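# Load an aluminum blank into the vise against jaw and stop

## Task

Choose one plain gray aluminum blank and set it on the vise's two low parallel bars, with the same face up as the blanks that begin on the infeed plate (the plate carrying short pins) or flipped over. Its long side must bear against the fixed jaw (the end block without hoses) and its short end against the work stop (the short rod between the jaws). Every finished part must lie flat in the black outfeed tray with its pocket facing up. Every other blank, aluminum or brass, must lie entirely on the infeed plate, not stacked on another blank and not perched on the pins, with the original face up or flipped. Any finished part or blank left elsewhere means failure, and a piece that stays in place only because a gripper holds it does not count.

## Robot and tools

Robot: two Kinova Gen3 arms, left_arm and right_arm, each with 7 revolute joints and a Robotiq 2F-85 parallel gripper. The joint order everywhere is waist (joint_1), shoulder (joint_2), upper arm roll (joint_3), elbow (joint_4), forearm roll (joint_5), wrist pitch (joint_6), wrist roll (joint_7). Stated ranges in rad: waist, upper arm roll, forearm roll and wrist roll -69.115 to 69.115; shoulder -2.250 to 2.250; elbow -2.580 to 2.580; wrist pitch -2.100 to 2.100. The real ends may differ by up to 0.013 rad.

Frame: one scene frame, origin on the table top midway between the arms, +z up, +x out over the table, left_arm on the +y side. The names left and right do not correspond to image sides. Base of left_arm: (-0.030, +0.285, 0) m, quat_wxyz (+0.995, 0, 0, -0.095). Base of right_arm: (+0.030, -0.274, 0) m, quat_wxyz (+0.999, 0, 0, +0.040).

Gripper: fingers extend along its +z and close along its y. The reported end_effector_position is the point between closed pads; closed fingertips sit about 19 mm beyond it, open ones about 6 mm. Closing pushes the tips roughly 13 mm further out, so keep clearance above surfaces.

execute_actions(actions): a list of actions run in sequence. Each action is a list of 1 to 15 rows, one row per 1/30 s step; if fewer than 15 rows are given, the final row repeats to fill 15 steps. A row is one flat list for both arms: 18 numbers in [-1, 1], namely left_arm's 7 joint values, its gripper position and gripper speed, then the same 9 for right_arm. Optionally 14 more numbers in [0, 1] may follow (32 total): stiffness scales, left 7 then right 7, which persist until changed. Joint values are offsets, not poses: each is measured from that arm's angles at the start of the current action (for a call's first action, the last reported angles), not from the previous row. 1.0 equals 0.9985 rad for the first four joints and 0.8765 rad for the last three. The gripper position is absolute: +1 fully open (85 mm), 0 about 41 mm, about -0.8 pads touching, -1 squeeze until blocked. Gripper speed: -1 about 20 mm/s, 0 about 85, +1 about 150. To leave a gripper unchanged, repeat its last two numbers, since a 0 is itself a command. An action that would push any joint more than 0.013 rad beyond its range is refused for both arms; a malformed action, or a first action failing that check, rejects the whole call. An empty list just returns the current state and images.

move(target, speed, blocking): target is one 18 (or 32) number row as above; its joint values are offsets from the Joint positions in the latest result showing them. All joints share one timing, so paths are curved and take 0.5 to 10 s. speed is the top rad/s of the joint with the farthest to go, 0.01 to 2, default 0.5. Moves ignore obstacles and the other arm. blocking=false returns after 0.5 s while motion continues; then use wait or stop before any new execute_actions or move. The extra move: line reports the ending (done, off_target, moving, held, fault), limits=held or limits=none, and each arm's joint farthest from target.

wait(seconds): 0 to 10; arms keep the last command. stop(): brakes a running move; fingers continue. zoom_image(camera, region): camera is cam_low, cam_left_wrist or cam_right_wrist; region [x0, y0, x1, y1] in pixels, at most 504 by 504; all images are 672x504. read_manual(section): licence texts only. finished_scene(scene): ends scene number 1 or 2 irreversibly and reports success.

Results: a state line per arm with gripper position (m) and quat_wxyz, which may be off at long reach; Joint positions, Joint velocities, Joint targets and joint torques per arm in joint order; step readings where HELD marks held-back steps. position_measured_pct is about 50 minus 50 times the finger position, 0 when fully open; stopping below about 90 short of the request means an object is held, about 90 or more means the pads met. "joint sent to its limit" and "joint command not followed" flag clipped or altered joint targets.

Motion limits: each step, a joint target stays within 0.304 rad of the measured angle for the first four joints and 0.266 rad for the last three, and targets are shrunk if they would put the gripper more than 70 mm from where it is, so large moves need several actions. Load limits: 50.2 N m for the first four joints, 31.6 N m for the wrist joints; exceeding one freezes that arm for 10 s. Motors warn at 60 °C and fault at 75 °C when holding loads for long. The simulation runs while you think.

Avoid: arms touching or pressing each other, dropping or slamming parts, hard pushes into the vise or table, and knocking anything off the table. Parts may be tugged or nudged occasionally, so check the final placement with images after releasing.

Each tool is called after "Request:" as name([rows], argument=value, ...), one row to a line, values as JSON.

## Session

Request:
execute_actions(actions=[])

Scene clock: 0.00 s.
left_arm: end_effector_position=(+0.6530, +0.6980, +0.1871) position_measured_pct=0.0 end_effector_quat_wxyz=(-0.072, +0.977, -0.018, +0.198) | right_arm: end_effector_position=(+0.5344, -0.5440, +0.1764) position_measured_pct=0.0 end_effector_quat_wxyz=(+0.619, +0.743, -0.131, -0.218)
Joint names: [waist, shoulder, upper arm roll, elbow, forearm roll, wrist pitch, wrist roll]
Joint positions: left_arm=[-0.68   1.053 -0.487  0.633  0.614  1.134  3.857] | right_arm=[-0.341  1.703  1.575  0.963 -0.248  1.529 -1.474]
Joint velocities: left_arm=[-0. -0. -0.  0. -0. -0. -0.] | right_arm=[-0.     0.     0.001 -0.001  0.001  0.001 -0.   ]
Joint torques (N m, as the joint torque sensors report them, + toward a larger angle): no reading
Motor temperatures (°C, as the motors report them): left_arm=[37 37 36 38 43 38 39] | right_arm=[41 38 36 35 44 43 43]
Joint targets: left_arm=[-0.680 1.053 -0.487 0.633 0.614 1.134 3.857] | right_arm=[-0.341 1.703 1.575 0.963 -0.248 1.529 -1.474]
Joint stiffness scale: left_arm=[1. 1. 1. 1. 1. 1. 1.] | right_arm=[1. 1. 1. 1. 1. 1. 1.]

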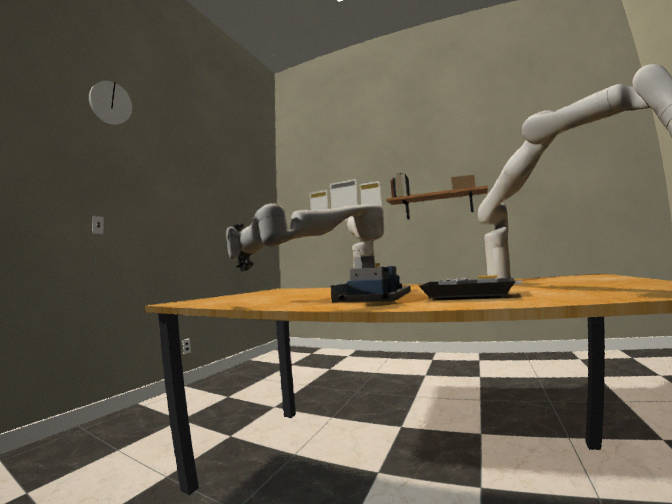

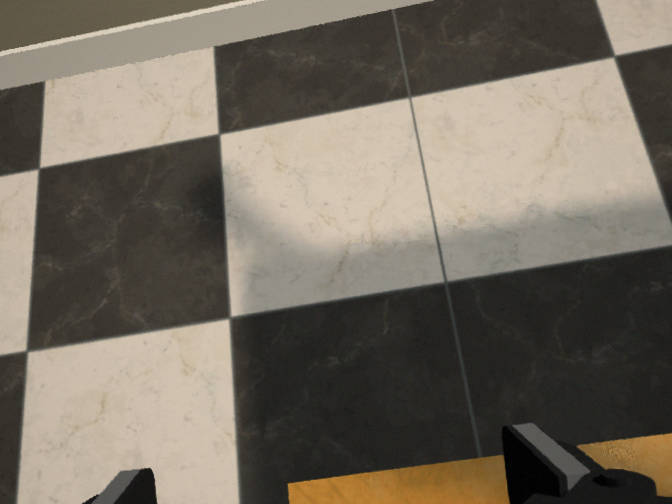

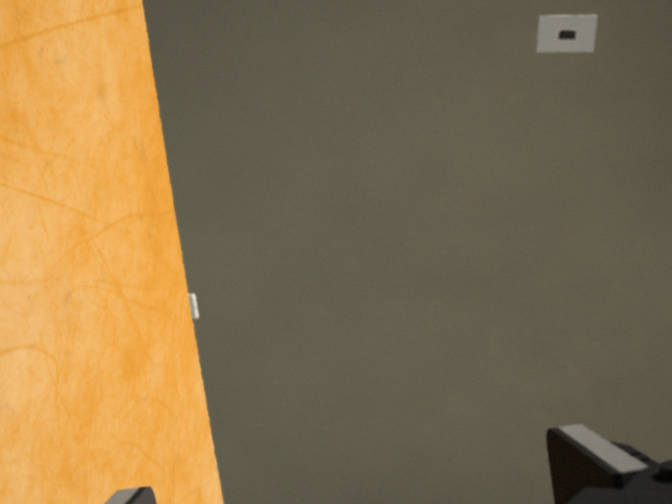

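Request:
move(target=[0.68,-0.70,0.488,0.348,-0.70,0.77,1,1,0,-0.145,-1,-0.6,0.2,0.283,0.08,-0.756,1,0], speed=1)

Request:
move(target=[0,0,0,0,0,0,0.2,1,0,0,-0.59,-0.98,0.267,0,0,0,1,0], speed=1)

Scene clock: 2.40 s.
left_arm: end_effector_position=(+0.4118, +0.1753, +0.4415) position_measured_pct=0.0 end_effector_quat_wxyz=(+0.003, +0.996, -0.087, +0.003) | right_arm: end_effector_position=(+0.5021, -0.3949, +0.3404) position_measured_pct=0.0 end_effector_quat_wxyz=(+0.278, +0.874, -0.398, +0.012)
Joint names: [waist, shoulder, upper arm roll, elbow, forearm roll, wrist pitch, wrist roll]
Joint positions: left_arm=[-0.004  0.356 -0.001  0.978  0.005  1.8    4.726] | right_arm=[-0.484  0.707  0.98   1.158 -0.008  1.594 -2.127]
Joint velocities: left_arm=[ 0.003 -0.002 -0.     0.001  0.    -0.     0.   ] | right_arm=[ 0.    -0.    -0.001 -0.     0.001  0.001 -0.   ]
Joint torques (N m, as the joint torque sensors report them, + toward a larger angle): left_arm=[ -0.4  -15.4    0.11  -9.02  -0.09   0.15   0.69] | right_arm=[  0.   -16.55   4.88  -6.93   1.45   0.02  -0.41]
Motor temperatures (°C, as the motors report them): left_arm=[37 37 36 38 43 38 39] | right_arm=[41 38 36 35 44 43 43]
Joint targets: left_arm=[-0.001 0.354 0.001 0.981 0.000 1.809 4.733] | right_arm=[-0.486 0.705 0.976 1.163 0.000 1.599 -2.136]
Joint stiffness scale: left_arm=[1. 1. 1. 1. 1. 1. 1.] | right_arm=[1. 1. 1. 1. 1. 1. 1.]
move: done; limits=none; left_arm: farthest joint: the wrist pitch, 0.009 radians from its target (0.675 radians at the start); right_arm: farthest joint: the wrist roll, 0.010 radians from its target (0.663 radians at the start)

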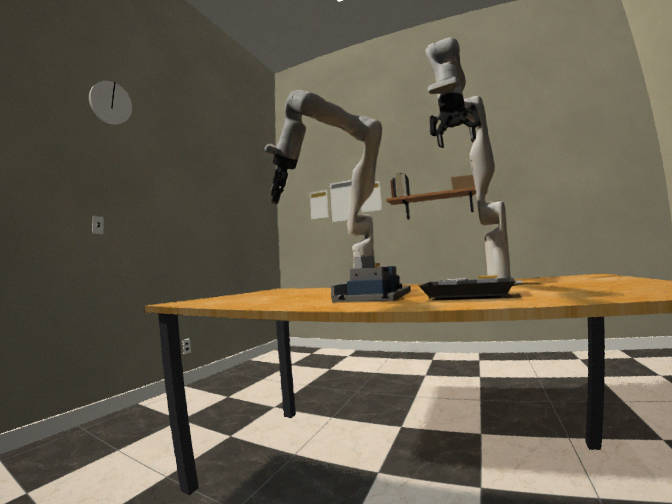

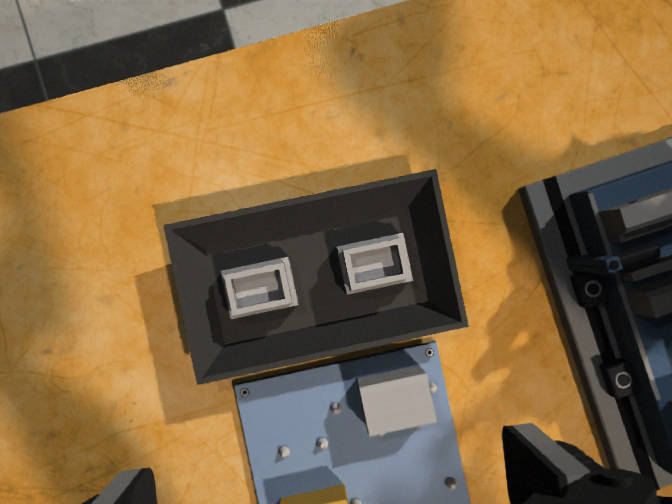

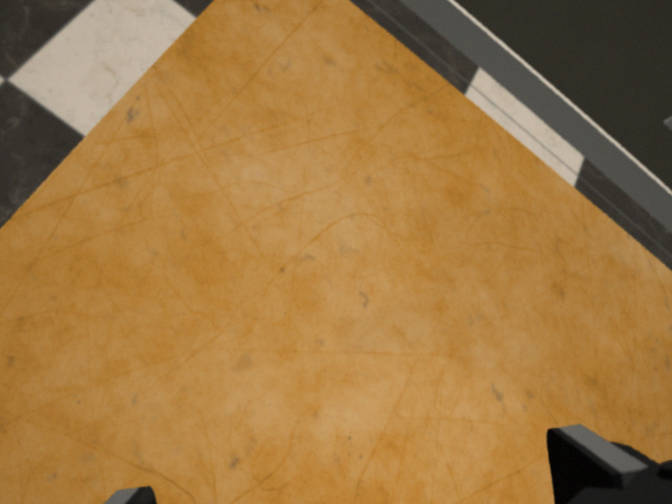

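Scene clock: 4.13 s.
left_arm: end_effector_position=(+0.4117, +0.1753, +0.4415) position_measured_pct=0.0 end_effector_quat_wxyz=(+0.003, +1.000, -0.003, +0.003) | right_arm: end_effector_position=(+0.3531, -0.0977, +0.4008) position_measured_pct=0.0 end_effector_quat_wxyz=(-0.005, +1.000, +0.002, +0.001)
Joint names: [waist, shoulder, upper arm roll, elbow, forearm roll, wrist pitch, wrist roll]
Joint positions: left_arm=[-0.004  0.356 -0.001  0.978  0.005  1.8    4.893] | right_arm=[-0.485  0.12   0.005  1.42  -0.008  1.594 -2.127]
Joint velocities: left_arm=[ 0.    -0.001 -0.     0.001  0.     0.    -0.001] | right_arm=[-0.001 -0.002 -0.001  0.001  0.001 -0.    -0.001]
Joint torques (N m, as the joint torque sensors report them, + toward a larger angle): left_arm=[ -0.36 -15.55   0.2   -9.12  -0.2    0.03   0.64] | right_arm=[ -0.15 -11.03  -0.23  -8.49  -0.09  -0.02  -0.3 ]
Motor temperatures (°C, as the motors report them): left_arm=[37 37 36 38 43 38 39] | right_arm=[41 38 36 35 44 43 43]
Joint targets: left_arm=[-0.004 0.356 -0.001 0.978 0.005 1.800 4.901] | right_arm=[-0.484 0.118 0.001 1.425 -0.008 1.594 -2.127]
Joint stiffness scale: left_arm=[1. 1. 1. 1. 1. 1. 1.] | right_arm=[1. 1. 1. 1. 1. 1. 1.]
move: done; limits=none; left_arm: farthest joint: the wrist roll, 0.008 radians from its target (0.176 radians at the start); right_arm: farthest joint: the upper arm roll, 0.004 radians from its target (0.979 radians at the start)

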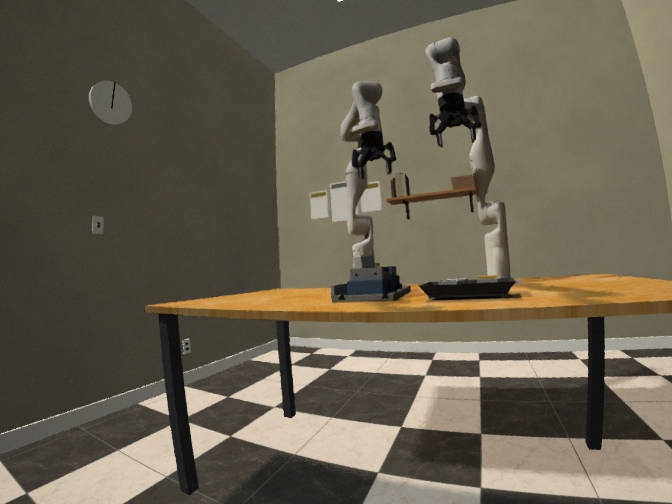

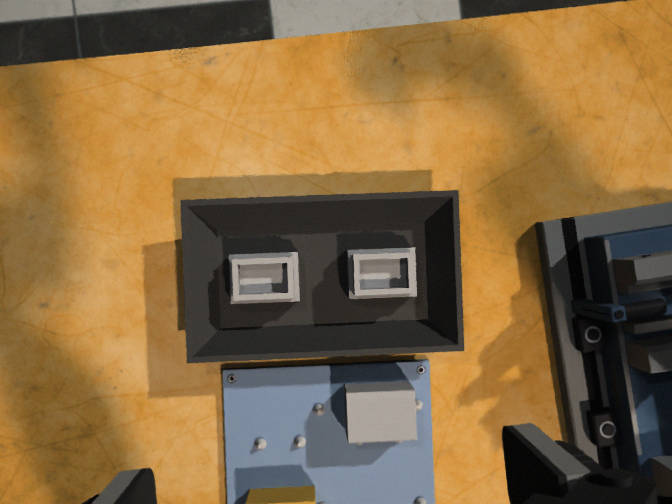

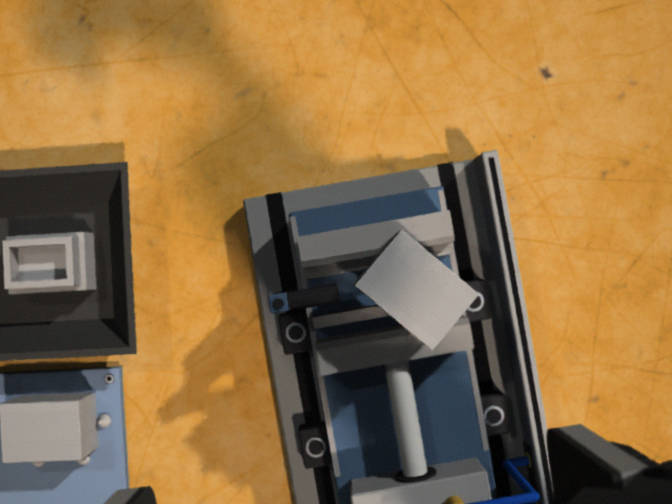

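Request:
move(target=[-0.3,0,0,0,0,0,0,1,0,0.153,0.173,-0.008,0.5,0.018,-0.756,-0.762,1,0], speed=0.8)

Scene clock: 5.90 s.
left_arm: end_effector_position=(+0.4246, +0.3091, +0.4415) position_measured_pct=0.0 end_effector_quat_wxyz=(+0.002, +0.989, +0.145, +0.004) | right_arm: end_effector_position=(+0.3826, -0.1464, +0.1902) position_measured_pct=0.0 end_effector_quat_wxyz=(+0.000, +0.921, -0.390, -0.000)
Joint names: [waist, shoulder, upper arm roll, elbow, forearm roll, wrist pitch, wrist roll]
Joint positions: left_arm=[-0.3    0.356 -0.001  0.978  0.005  1.8    4.893] | right_arm=[-0.334  0.291  0.001  1.915 -0.     0.936 -2.785]
Joint velocities: left_arm=[-0.002 -0.002 -0.     0.001  0.    -0.    -0.001] | right_arm=[ 0.002  0.001  0.001 -0.001  0.     0.    -0.   ]
Joint torques (N m, as the joint torque sensors report them, + toward a larger angle): left_arm=[  0.25 -15.59   0.25  -9.1   -0.3   -0.01   0.63] | right_arm=[  0.03 -12.63  -0.11  -6.65   0.05  -0.09  -0.31]
Motor temperatures (°C, as the motors report them): left_arm=[37 37 36 38 43 38 39] | right_arm=[41 38 36 35 44 43 43]
Joint targets: left_arm=[-0.304 0.356 -0.001 0.978 0.005 1.800 4.893] | right_arm=[-0.332 0.293 -0.003 1.919 0.008 0.932 -2.794]
Joint stiffness scale: left_arm=[1. 1. 1. 1. 1. 1. 1.] | right_arm=[1. 1. 1. 1. 1. 1. 1.]
move: done; limits=none; left_arm: farthest joint: the waist, 0.003 radians from its target (0.299 radians at the start); right_arm: farthest joint: the wrist roll, 0.010 radians from its target (0.668 radians at the start)

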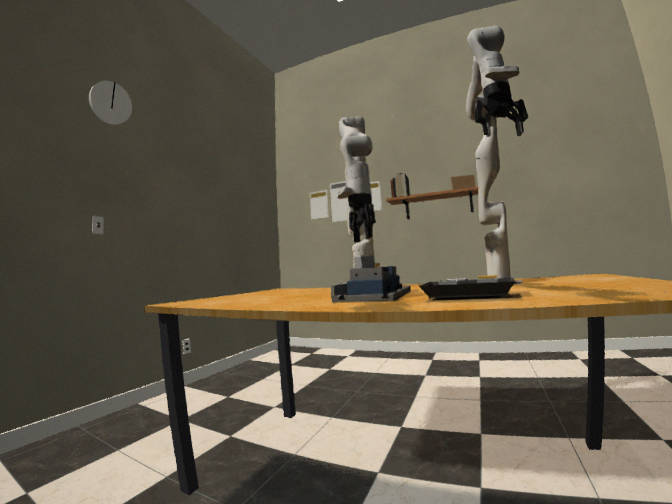

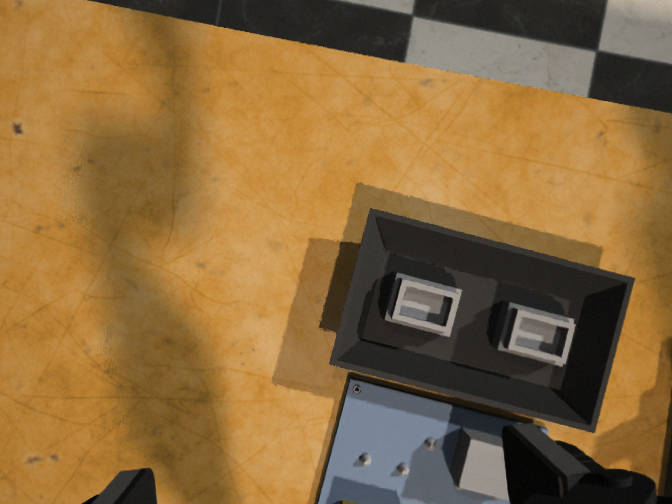

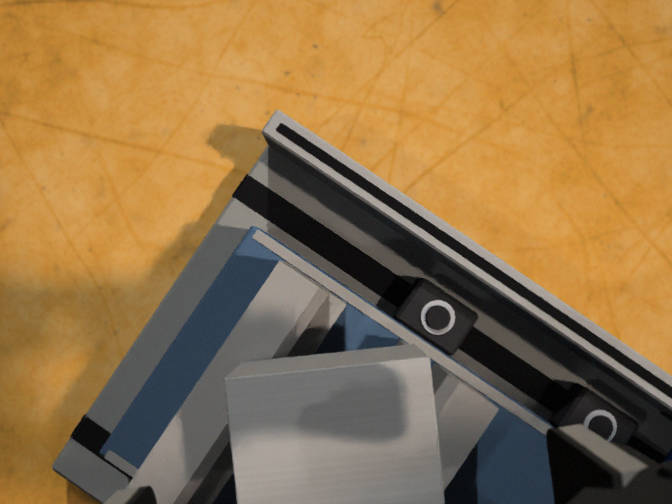

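Request:
move(target=[0,0,0,0,0,0,0,1,0,0.005,0.112,0,0.07,0,-0.206,-0.053,1,0], speed=0.25)

Request:
zoom_image(camera="cam_low", region=[300,200,440,305])

Scene clock: 7.40 s.
left_arm: end_effector_position=(+0.4246, +0.3092, +0.4415) position_measured_pct=0.0 end_effector_quat_wxyz=(+0.002, +0.989, +0.145, +0.004) | right_arm: end_effector_position=(+0.3898, -0.1446, +0.1336) position_measured_pct=0.0 end_effector_quat_wxyz=(-0.000, +0.913, -0.408, +0.000)
Joint names: [waist, shoulder, upper arm roll, elbow, forearm roll, wrist pitch, wrist roll]
Joint positions: left_arm=[-0.301  0.356 -0.001  0.978  0.005  1.8    4.893] | right_arm=[-0.331  0.4    0.001  1.98  -0.     0.761 -2.821]
Joint velocities: left_arm=[-0.001 -0.    -0.001  0.002 -0.     0.    -0.   ] | right_arm=[-0.     0.003 -0.     0.    -0.001  0.    -0.   ]
Joint torques (N m, as the joint torque sensors report them, + toward a larger angle): left_arm=[ -0.03 -15.46   0.23  -9.09  -0.19   0.05   0.7 ] | right_arm=[ -0.21 -13.45  -0.01  -5.75  -0.01   0.09  -0.38]
Motor temperatures (°C, as the motors report them): left_arm=[37 37 36 38 43 38 39] | right_arm=[41 38 36 35 44 43 43]
Joint targets: left_arm=[-0.300 0.356 -0.001 0.978 0.005 1.800 4.893] | right_arm=[-0.329 0.403 0.001 1.985 -0.000 0.756 -2.831]
Joint stiffness scale: left_arm=[1. 1. 1. 1. 1. 1. 1.] | right_arm=[1. 1. 1. 1. 1. 1. 1.]
move: done; limits=none; left_arm: farthest joint: the waist, 0.001 radians from its target (0.001 radians at the start); right_arm: farthest joint: the wrist roll, 0.010 radians from its target (0.047 radians at the start)

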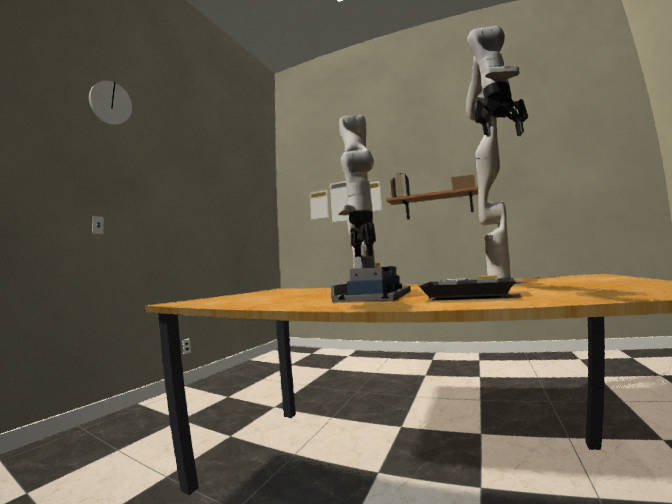

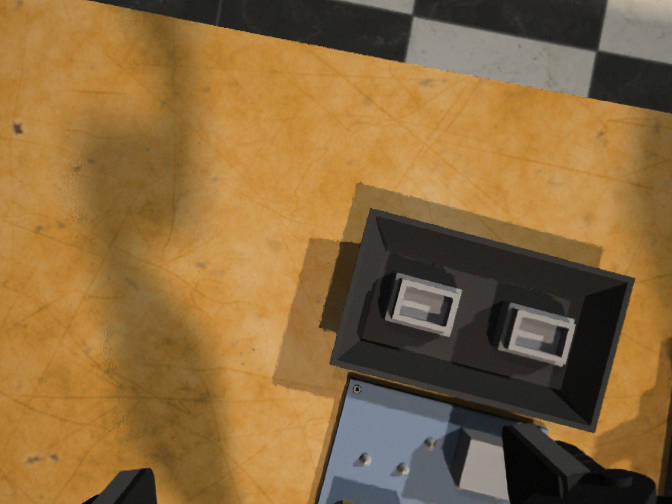

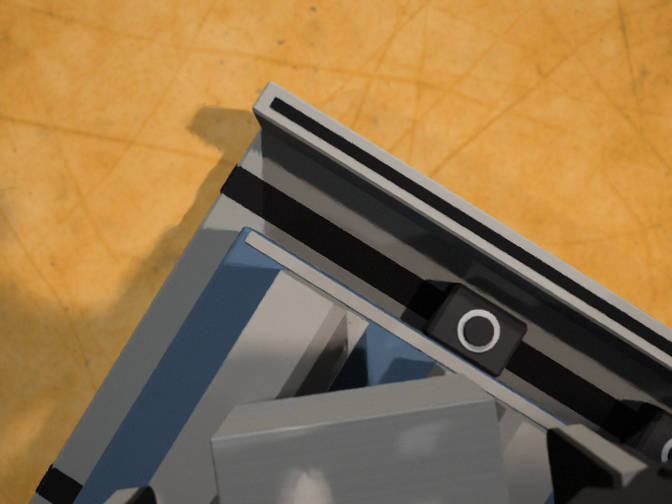

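Region (300, 200, 440, 305) of cam_low's 672x504 image, scaled by 3.600, with more detail than that image has; it fills the top 378 rows of this view, and the rest is white.

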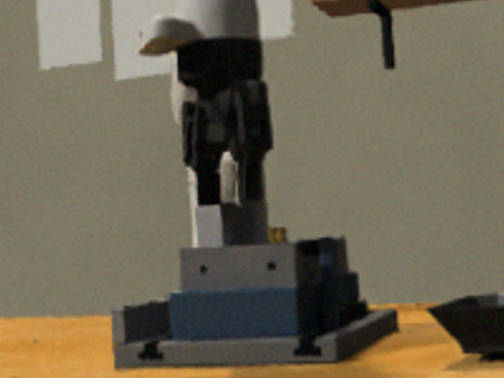

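Request:
move(target=[0,0,0,0,0,0,0,1,0,0,0.008,0,0.009,0,-0.016,0,1,0], speed=0.1)

Request:
move(target=[0,0,0,0,0,0,0,1,0,0,0,0,0,0,0,0,-1,0])

Request:
move(target=[0,0,0,0,0,0,0,1,0,0,-0.021,0,-0.018,0,0.042,0,-1,0], speed=0.1)

Request:
move(target=[0,0,0,0,0,0,0,1,0,0,0,0,0,0,0,1,-1,0], speed=0.7)

Scene clock: 8.37 s.
left_arm: end_effector_position=(+0.4246, +0.3092, +0.4415) position_measured_pct=0.0 end_effector_quat_wxyz=(+0.002, +0.989, +0.145, +0.004) | right_arm: end_effector_position=(+0.3895, -0.1447, +0.1305) position_measured_pct=0.0 end_effector_quat_wxyz=(+0.000, +0.913, -0.408, +0.000)
Joint names: [waist, shoulder, upper arm roll, elbow, forearm roll, wrist pitch, wrist roll]
Joint positions: left_arm=[-0.301  0.356 -0.001  0.978  0.005  1.8    4.893] | right_arm=[-0.331  0.405  0.001  1.984 -0.     0.752 -2.821]
Joint velocities: left_arm=[ 0.     0.001 -0.001  0.001  0.001  0.     0.   ] | right_arm=[ 0.     0.002  0.    -0.002  0.001 -0.001  0.   ]
Joint torques (N m, as the joint torque sensors report them, + toward a larger angle): left_arm=[ -0.21 -15.3    0.12  -9.24  -0.19  -0.07   0.67] | right_arm=[ -0.01 -13.48  -0.24  -5.38  -0.06  -0.09  -0.25]
Motor temperatures (°C, as the motors report them): left_arm=[37 37 36 38 43 38 39] | right_arm=[41 38 36 35 44 43 43]
Joint targets: left_arm=[-0.301 0.356 -0.001 0.978 0.005 1.800 4.893] | right_arm=[-0.331 0.408 0.001 1.989 -0.000 0.747 -2.821]
Joint stiffness scale: left_arm=[1. 1. 1. 1. 1. 1. 1.] | right_arm=[1. 1. 1. 1. 1. 1. 1.]
move: done; limits=none; left_arm: farthest joint: the waist, 0.000 radians from its target (0.000 radians at the start); right_arm: farthest joint: the elbow, 0.005 radians from its target (0.009 radians at the start)

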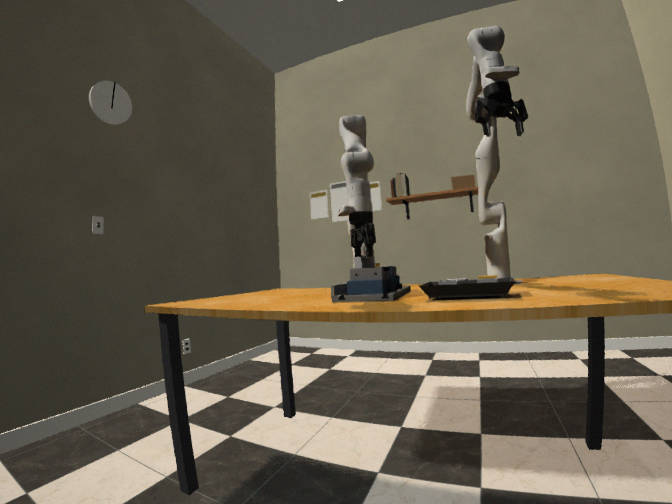

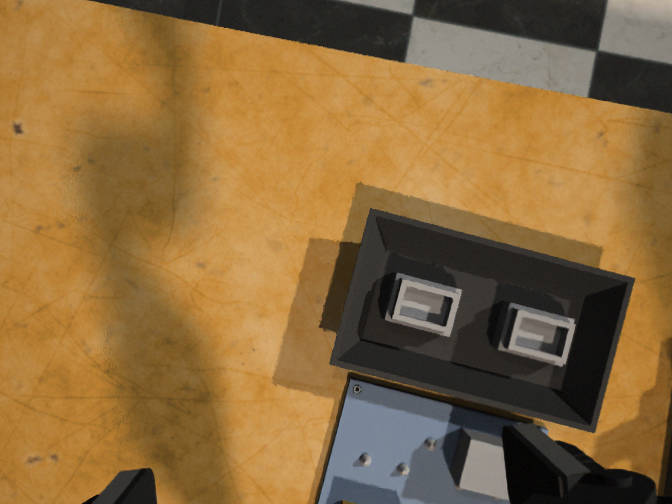

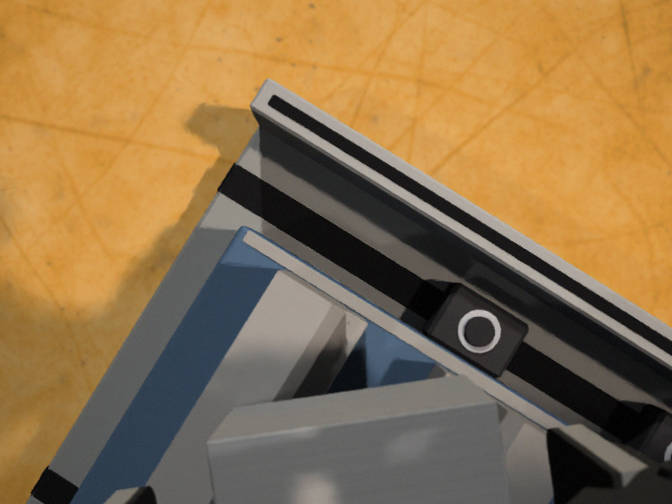

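Scene clock: 9.07 s.
left_arm: end_effector_position=(+0.4246, +0.3092, +0.4415) position_measured_pct=0.0 end_effector_quat_wxyz=(+0.002, +0.989, +0.145, +0.004) | right_arm: end_effector_position=(+0.3896, -0.1447, +0.1313) position_measured_pct=32.9 end_effector_quat_wxyz=(-0.000, +0.913, -0.408, +0.001)
Joint names: [waist, shoulder, upper arm roll, elbow, forearm roll, wrist pitch, wrist roll]
Joint positions: left_arm=[-0.301  0.356 -0.001  0.978  0.005  1.8    4.893] | right_arm=[-0.331  0.403  0.001  1.984 -0.     0.752 -2.821]
Joint velocities: left_arm=[ 0.     0.     0.     0.     0.001 -0.001 -0.001] | right_arm=[ 0.    -0.     0.001 -0.     0.     0.001  0.   ]
Joint torques (N m, as the joint torque sensors report them, + toward a larger angle): left_arm=[ -0.42 -15.4    0.25  -8.99  -0.28   0.02   0.66] | right_arm=[ -0.3  -10.56  -0.55  -5.24  -0.09  -1.14  -0.4 ]
Motor temperatures (°C, as the motors report them): left_arm=[37 37 36 38 43 38 39] | right_arm=[41 38 36 35 44 43 43]
Joint targets: left_arm=[-0.301 0.356 -0.001 0.978 0.005 1.800 4.893] | right_arm=[-0.331 0.405 0.001 1.984 -0.000 0.752 -2.821]
Joint stiffness scale: left_arm=[1. 1. 1. 1. 1. 1. 1.] | right_arm=[1. 1. 1. 1. 1. 1. 1.]
move: done; limits=none; left_arm: farthest joint: the waist, 0.000 radians from its target (0.000 radians at the start); right_arm: farthest joint: the shoulder, 0.002 radians from its target (0.000 radians at the start)

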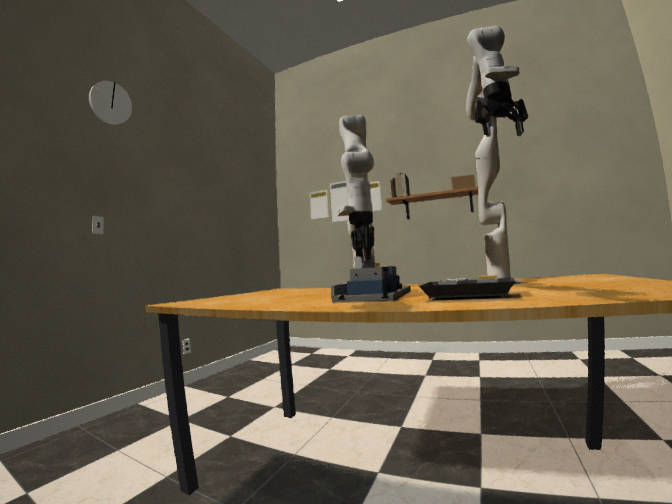

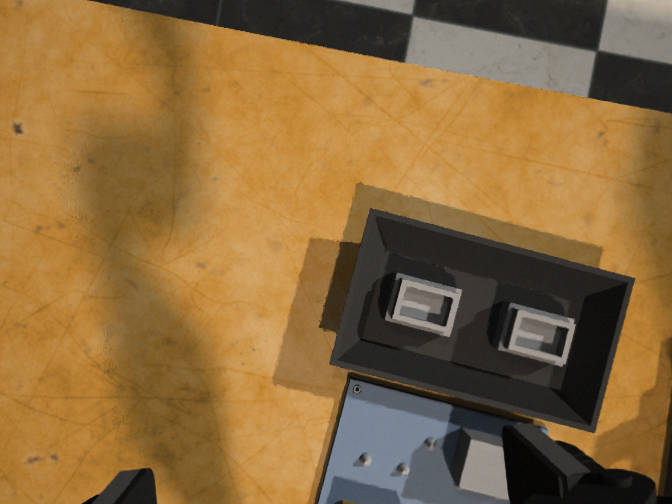

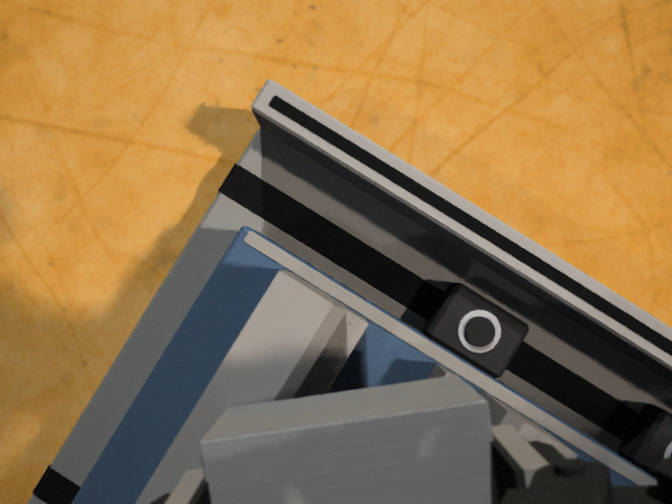

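Scene clock: 9.87 s.
left_arm: end_effector_position=(+0.4246, +0.3092, +0.4415) position_measured_pct=0.0 end_effector_quat_wxyz=(+0.002, +0.989, +0.145, +0.004) | right_arm: end_effector_position=(+0.3896, -0.1447, +0.1413) position_measured_pct=32.9 end_effector_quat_wxyz=(-0.000, +0.913, -0.408, +0.001)
Joint names: [waist, shoulder, upper arm roll, elbow, forearm roll, wrist pitch, wrist roll]
Joint positions: left_arm=[-0.301  0.356 -0.001  0.978  0.005  1.8    4.893] | right_arm=[-0.331  0.385  0.001  1.971 -0.     0.784 -2.821]
Joint velocities: left_arm=[ 0.     0.    -0.    -0.001  0.001 -0.     0.001] | right_arm=[ 0.    -0.002 -0.001  0.001  0.002  0.001  0.001]
Joint torques (N m, as the joint torque sensors report them, + toward a larger angle): left_arm=[ -0.14 -15.52   0.2   -9.12  -0.17   0.03   0.69] | right_arm=[  0.   -14.09  -0.16  -6.4   -0.04   0.06  -0.39]
Motor temperatures (°C, as the motors report them): left_arm=[37 37 36 38 43 38 39] | right_arm=[41 38 36 35 44 43 43]
Joint targets: left_arm=[-0.301 0.356 -0.001 0.978 0.005 1.800 4.893] | right_arm=[-0.331 0.382 0.001 1.966 -0.000 0.789 -2.821]
Joint stiffness scale: left_arm=[1. 1. 1. 1. 1. 1. 1.] | right_arm=[1. 1. 1. 1. 1. 1. 1.]
move: done; limits=none; left_arm: farthest joint: the waist, 0.000 radians from its target (0.000 radians at the start); right_arm: farthest joint: the elbow, 0.005 radians from its target (0.018 radians at the start)

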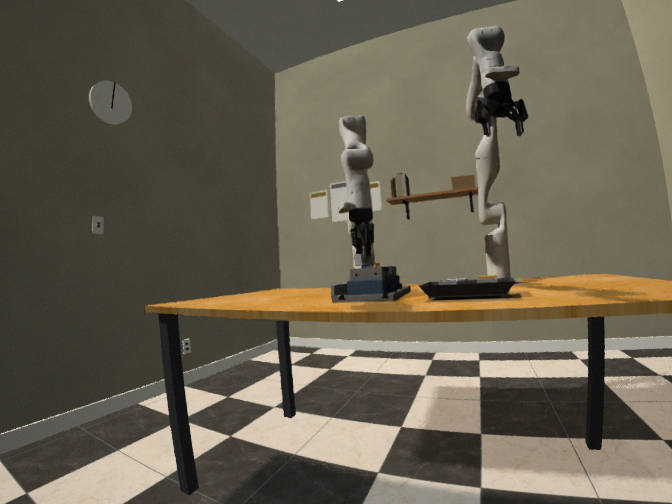

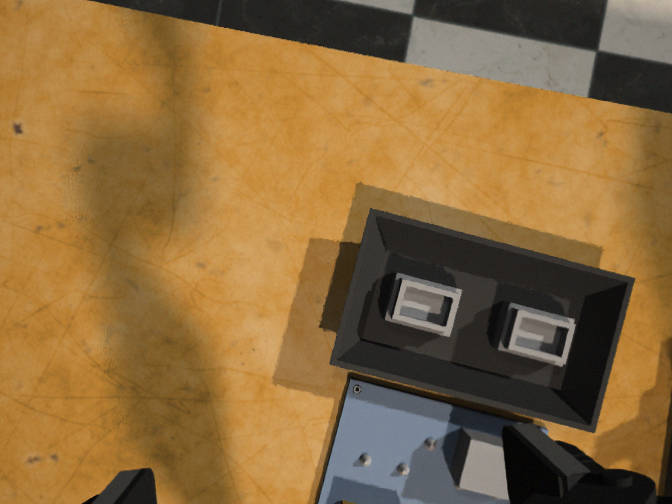

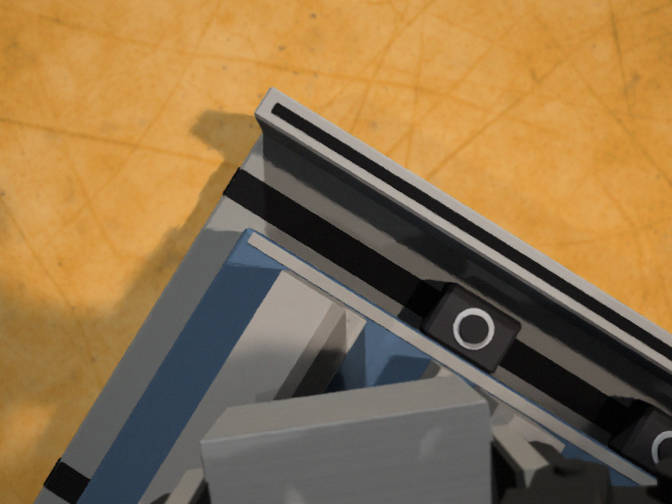

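Scene clock: 11.60 s.
left_arm: end_effector_position=(+0.4246, +0.3092, +0.4415) position_measured_pct=0.0 end_effector_quat_wxyz=(+0.002, +0.989, +0.145, +0.004) | right_arm: end_effector_position=(+0.3896, -0.1447, +0.1413) position_measured_pct=32.9 end_effector_quat_wxyz=(-0.000, +1.000, +0.013, +0.001)
Joint names: [waist, shoulder, upper arm roll, elbow, forearm roll, wrist pitch, wrist roll]
Joint positions: left_arm=[-0.301  0.356 -0.001  0.978  0.005  1.8    4.893] | right_arm=[-0.331  0.385  0.001  1.971 -0.     0.784 -1.955]
Joint velocities: left_arm=[-0.     0.002  0.     0.001  0.001  0.    -0.   ] | right_arm=[ 0.     0.    -0.     0.    -0.001  0.    -0.   ]
Joint torques (N m, as the joint torque sensors report them, + toward a larger angle): left_arm=[ -0.19 -15.7    0.16  -8.95  -0.25  -0.07   0.64] | right_arm=[ -0.07 -14.09  -0.06  -6.39  -0.1   -0.09  -0.28]
Motor temperatures (°C, as the motors report them): left_arm=[37 37 36 38 43 38 39] | right_arm=[41 38 36 35 44 43 43]
Joint targets: left_arm=[-0.301 0.356 -0.001 0.978 0.005 1.800 4.893] | right_arm=[-0.331 0.385 0.001 1.971 -0.000 0.784 -1.945]
Joint stiffness scale: left_arm=[1. 1. 1. 1. 1. 1. 1.] | right_arm=[1. 1. 1. 1. 1. 1. 1.]
move: done; limits=none; left_arm: farthest joint: the waist, 0.000 radians from its target (0.000 radians at the start); right_arm: farthest joint: the wrist roll, 0.010 radians from its target (0.877 radians at the start)

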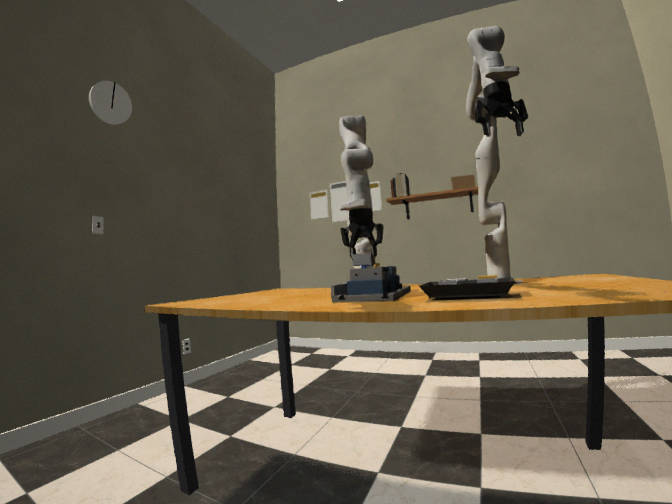

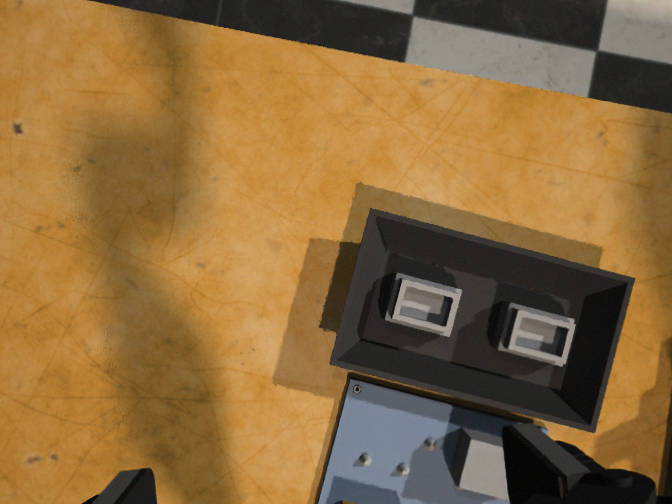

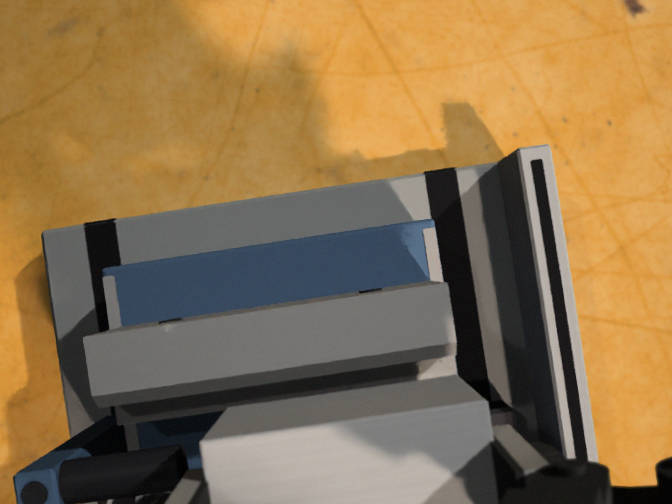

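Request:
move(target=[0,0,0,0,0,0,0,1,0,0,0.052,0,0.031,0,-0.088,0,-1,0], speed=0.06)

Scene clock: 13.27 s.
left_arm: end_effector_position=(+0.4246, +0.3092, +0.4415) position_measured_pct=0.0 end_effector_quat_wxyz=(+0.002, +0.989, +0.145, +0.004) | right_arm: end_effector_position=(+0.3901, -0.1445, +0.1168) position_measured_pct=32.9 end_effector_quat_wxyz=(+0.001, +1.000, +0.013, -0.001)
Joint names: [waist, shoulder, upper arm roll, elbow, forearm roll, wrist pitch, wrist roll]
Joint positions: left_arm=[-0.301  0.356 -0.001  0.978  0.005  1.8    4.893] | right_arm=[-0.331  0.434  0.001  1.997 -0.     0.712 -1.955]
Joint velocities: left_arm=[-0.     0.001 -0.001  0.001 -0.002  0.     0.001] | right_arm=[ 0.     0.003  0.001  0.    -0.001 -0.001 -0.001]
Joint torques (N m, as the joint torque sensors report them, + toward a larger angle): left_arm=[ -0.07 -15.49   0.18  -9.04  -0.31  -0.01   0.6 ] | right_arm=[  0.03 -14.41  -0.12  -5.71  -0.04  -0.1   -0.4 ]
Motor temperatures (°C, as the motors report them): left_arm=[37 37 36 38 43 38 39] | right_arm=[41 38 36 35 44 43 43]
Joint targets: left_arm=[-0.301 0.356 -0.001 0.978 0.005 1.800 4.893] | right_arm=[-0.331 0.437 0.001 2.002 -0.000 0.707 -1.955]
Joint stiffness scale: left_arm=[1. 1. 1. 1. 1. 1. 1.] | right_arm=[1. 1. 1. 1. 1. 1. 1.]
move: done; limits=none; left_arm: farthest joint: the waist, 0.000 radians from its target (0.000 radians at the start); right_arm: farthest joint: the elbow, 0.005 radians from its target (0.031 radians at the start)

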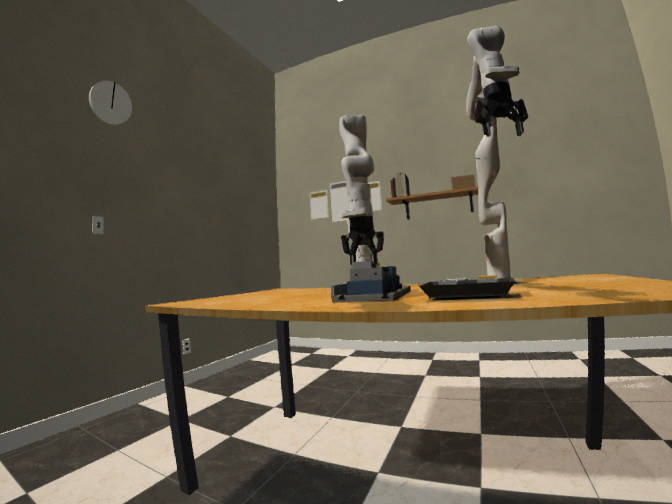

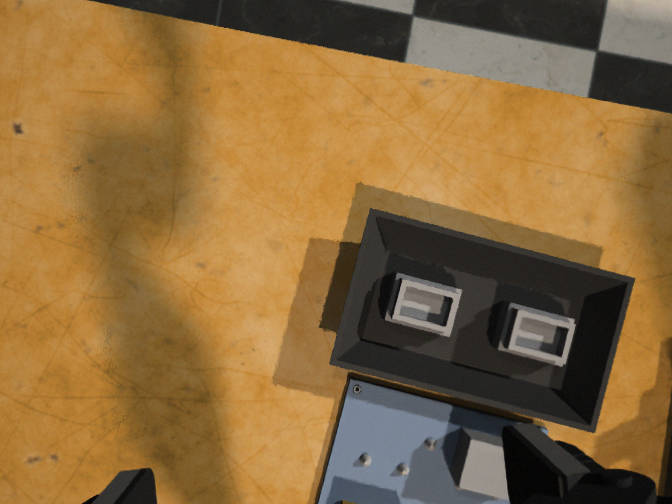

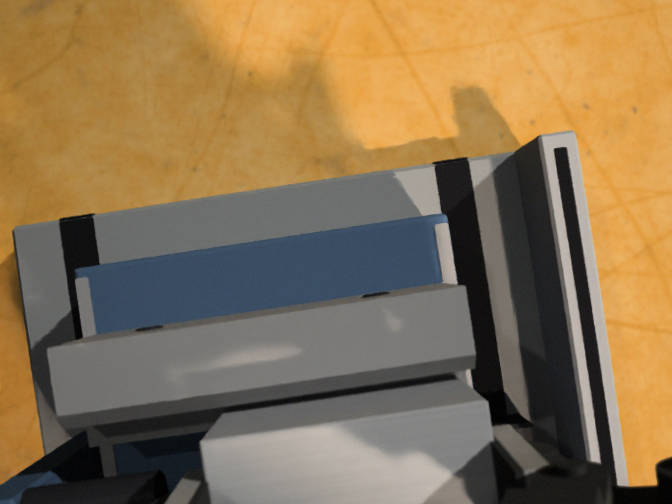

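Request:
move(target=[0,0,0,0,0,0,0,1,0,-0.048,0.03,0,-0.041,0,0.012,-0.032,-1,0, 1,1,1,1,1,1,1,0.4,1,1,1,1,1,1], speed=0.04)

Scene clock: 15.03 s.
left_arm: end_effector_position=(+0.4246, +0.3092, +0.4415) position_measured_pct=0.0 end_effector_quat_wxyz=(+0.002, +0.989, +0.145, +0.004) | right_arm: end_effector_position=(+0.3920, -0.1285, +0.1156) position_measured_pct=32.9 end_effector_quat_wxyz=(+0.003, +1.000, +0.021, -0.005)
Joint names: [waist, shoulder, upper arm roll, elbow, forearm roll, wrist pitch, wrist roll]
Joint positions: left_arm=[-0.301  0.356 -0.001  0.978  0.005  1.8    4.893] | right_arm=[-0.366  0.454  0.001  1.966 -0.     0.733 -1.975]
Joint velocities: left_arm=[ 0.    -0.001  0.     0.    -0.    -0.001  0.   ] | right_arm=[-0.004  0.    -0.    -0.001 -0.001  0.    -0.002]
Joint torques (N m, as the joint torque sensors report them, + toward a larger angle): left_arm=[ -0.15 -15.47  -0.03  -9.08  -0.3   -0.14   0.76] | right_arm=[-2.09 -8.72 -2.33 -8.25 -0.33 -3.78  0.04]
Motor temperatures (°C, as the motors report them): left_arm=[37 37 36 38 43 38 39] | right_arm=[41 38 36 35 44 43 43]
Joint targets: left_arm=[-0.301 0.356 -0.001 0.978 0.005 1.800 4.893] | right_arm=[-0.379 0.464 0.001 1.956 -0.000 0.722 -1.983]
Joint stiffness scale: left_arm=[1. 1. 1. 1. 1. 1. 1.] | right_arm=[0.4 1.  1.  1.  1.  1.  1. ]
move: off_target (right_arm); limits=none; left_arm: farthest joint: the waist, 0.000 radians from its target (0.000 radians at the start); right_arm: farthest joint: the waist, 0.013 radians from its target (0.048 radians at the start)

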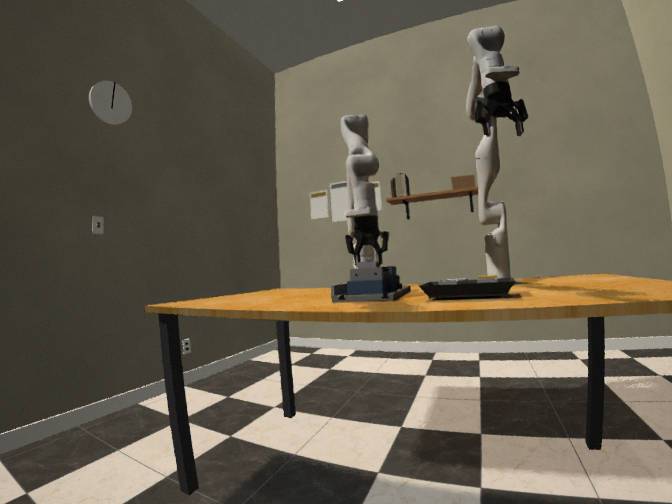

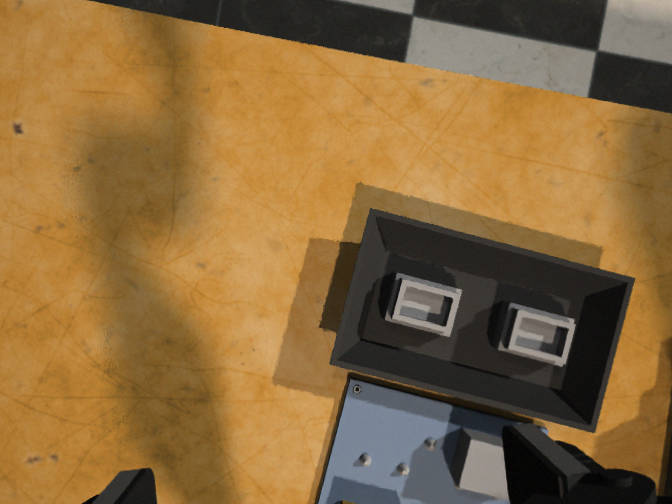

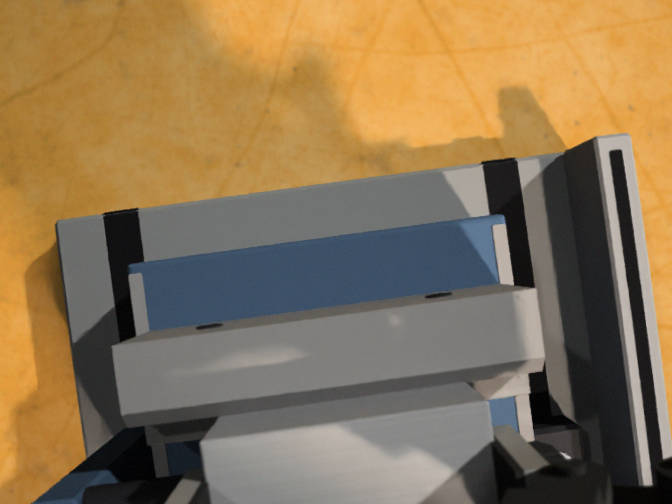

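Friction may be holding it; push on with less downforce.

Request:
move(target=[0,0,0,0,0,0,0,1,0,-0.028,0.004,0,-0.01,0,-0.018,-0.015,-1,0], speed=0.03)

Scene clock: 16.23 s.
left_arm: end_effector_position=(+0.4246, +0.3092, +0.4415) position_measured_pct=0.0 end_effector_quat_wxyz=(+0.002, +0.989, +0.145, +0.004) | right_arm: end_effector_position=(+0.3917, -0.1266, +0.1158) position_measured_pct=32.9 end_effector_quat_wxyz=(+0.003, +1.000, +0.022, -0.004)
Joint names: [waist, shoulder, upper arm roll, elbow, forearm roll, wrist pitch, wrist roll]
Joint positions: left_arm=[-0.301  0.356 -0.001  0.978  0.005  1.8    4.893] | right_arm=[-0.376  0.454  0.005  1.965  0.001  0.732 -1.978]
Joint velocities: left_arm=[ 0.    -0.    -0.     0.001 -0.001  0.001 -0.   ] | right_arm=[-0.002  0.     0.001  0.     0.002 -0.    -0.   ]
Joint torques (N m, as the joint torque sensors report them, + toward a larger angle): left_arm=[ -0.1  -15.65   0.03  -9.04  -0.27  -0.08   0.62] | right_arm=[ -4.44 -11.82  -4.78  -8.82  -2.42  -2.91  -0.54]
Motor temperatures (°C, as the motors report them): left_arm=[37 37 36 38 43 38 39] | right_arm=[41 38 36 35 44 43 43]
Joint targets: left_arm=[-0.301 0.356 -0.001 0.978 0.005 1.800 4.893] | right_arm=[-0.394 0.458 0.001 1.956 -0.000 0.717 -1.988]
Joint stiffness scale: left_arm=[1. 1. 1. 1. 1. 1. 1.] | right_arm=[0.4 1.  1.  1.  1.  1.  1. ]
move: off_target (right_arm); limits=none; left_arm: farthest joint: the waist, 0.000 radians from its target (0.000 radians at the start); right_arm: farthest joint: the waist, 0.018 radians from its target (0.028 radians at the start)

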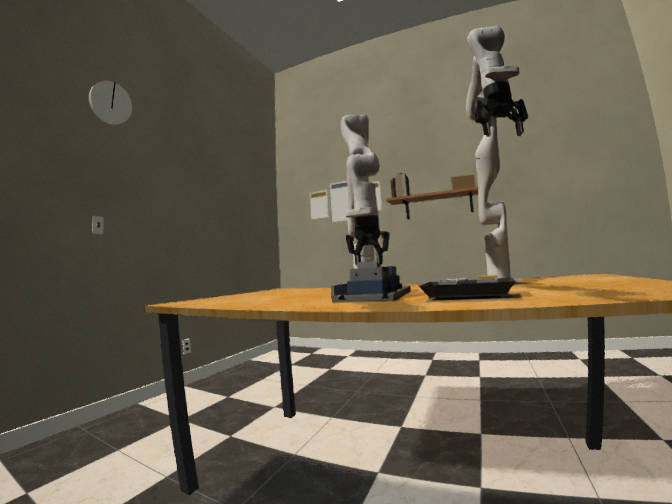

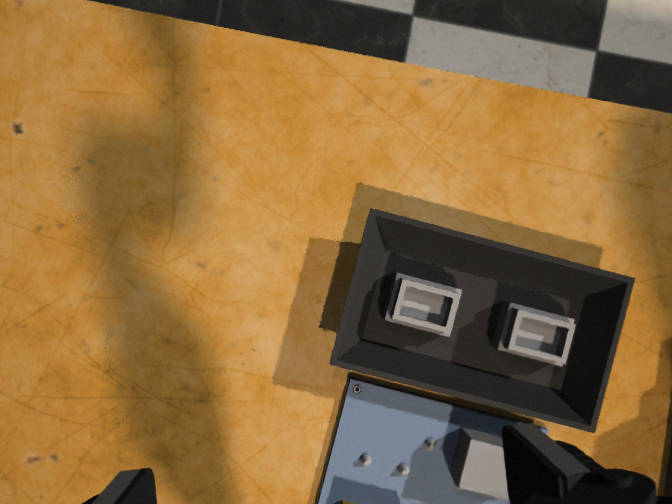

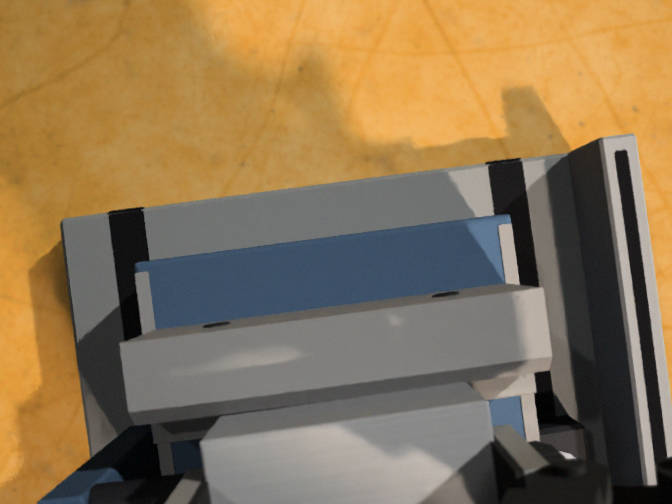

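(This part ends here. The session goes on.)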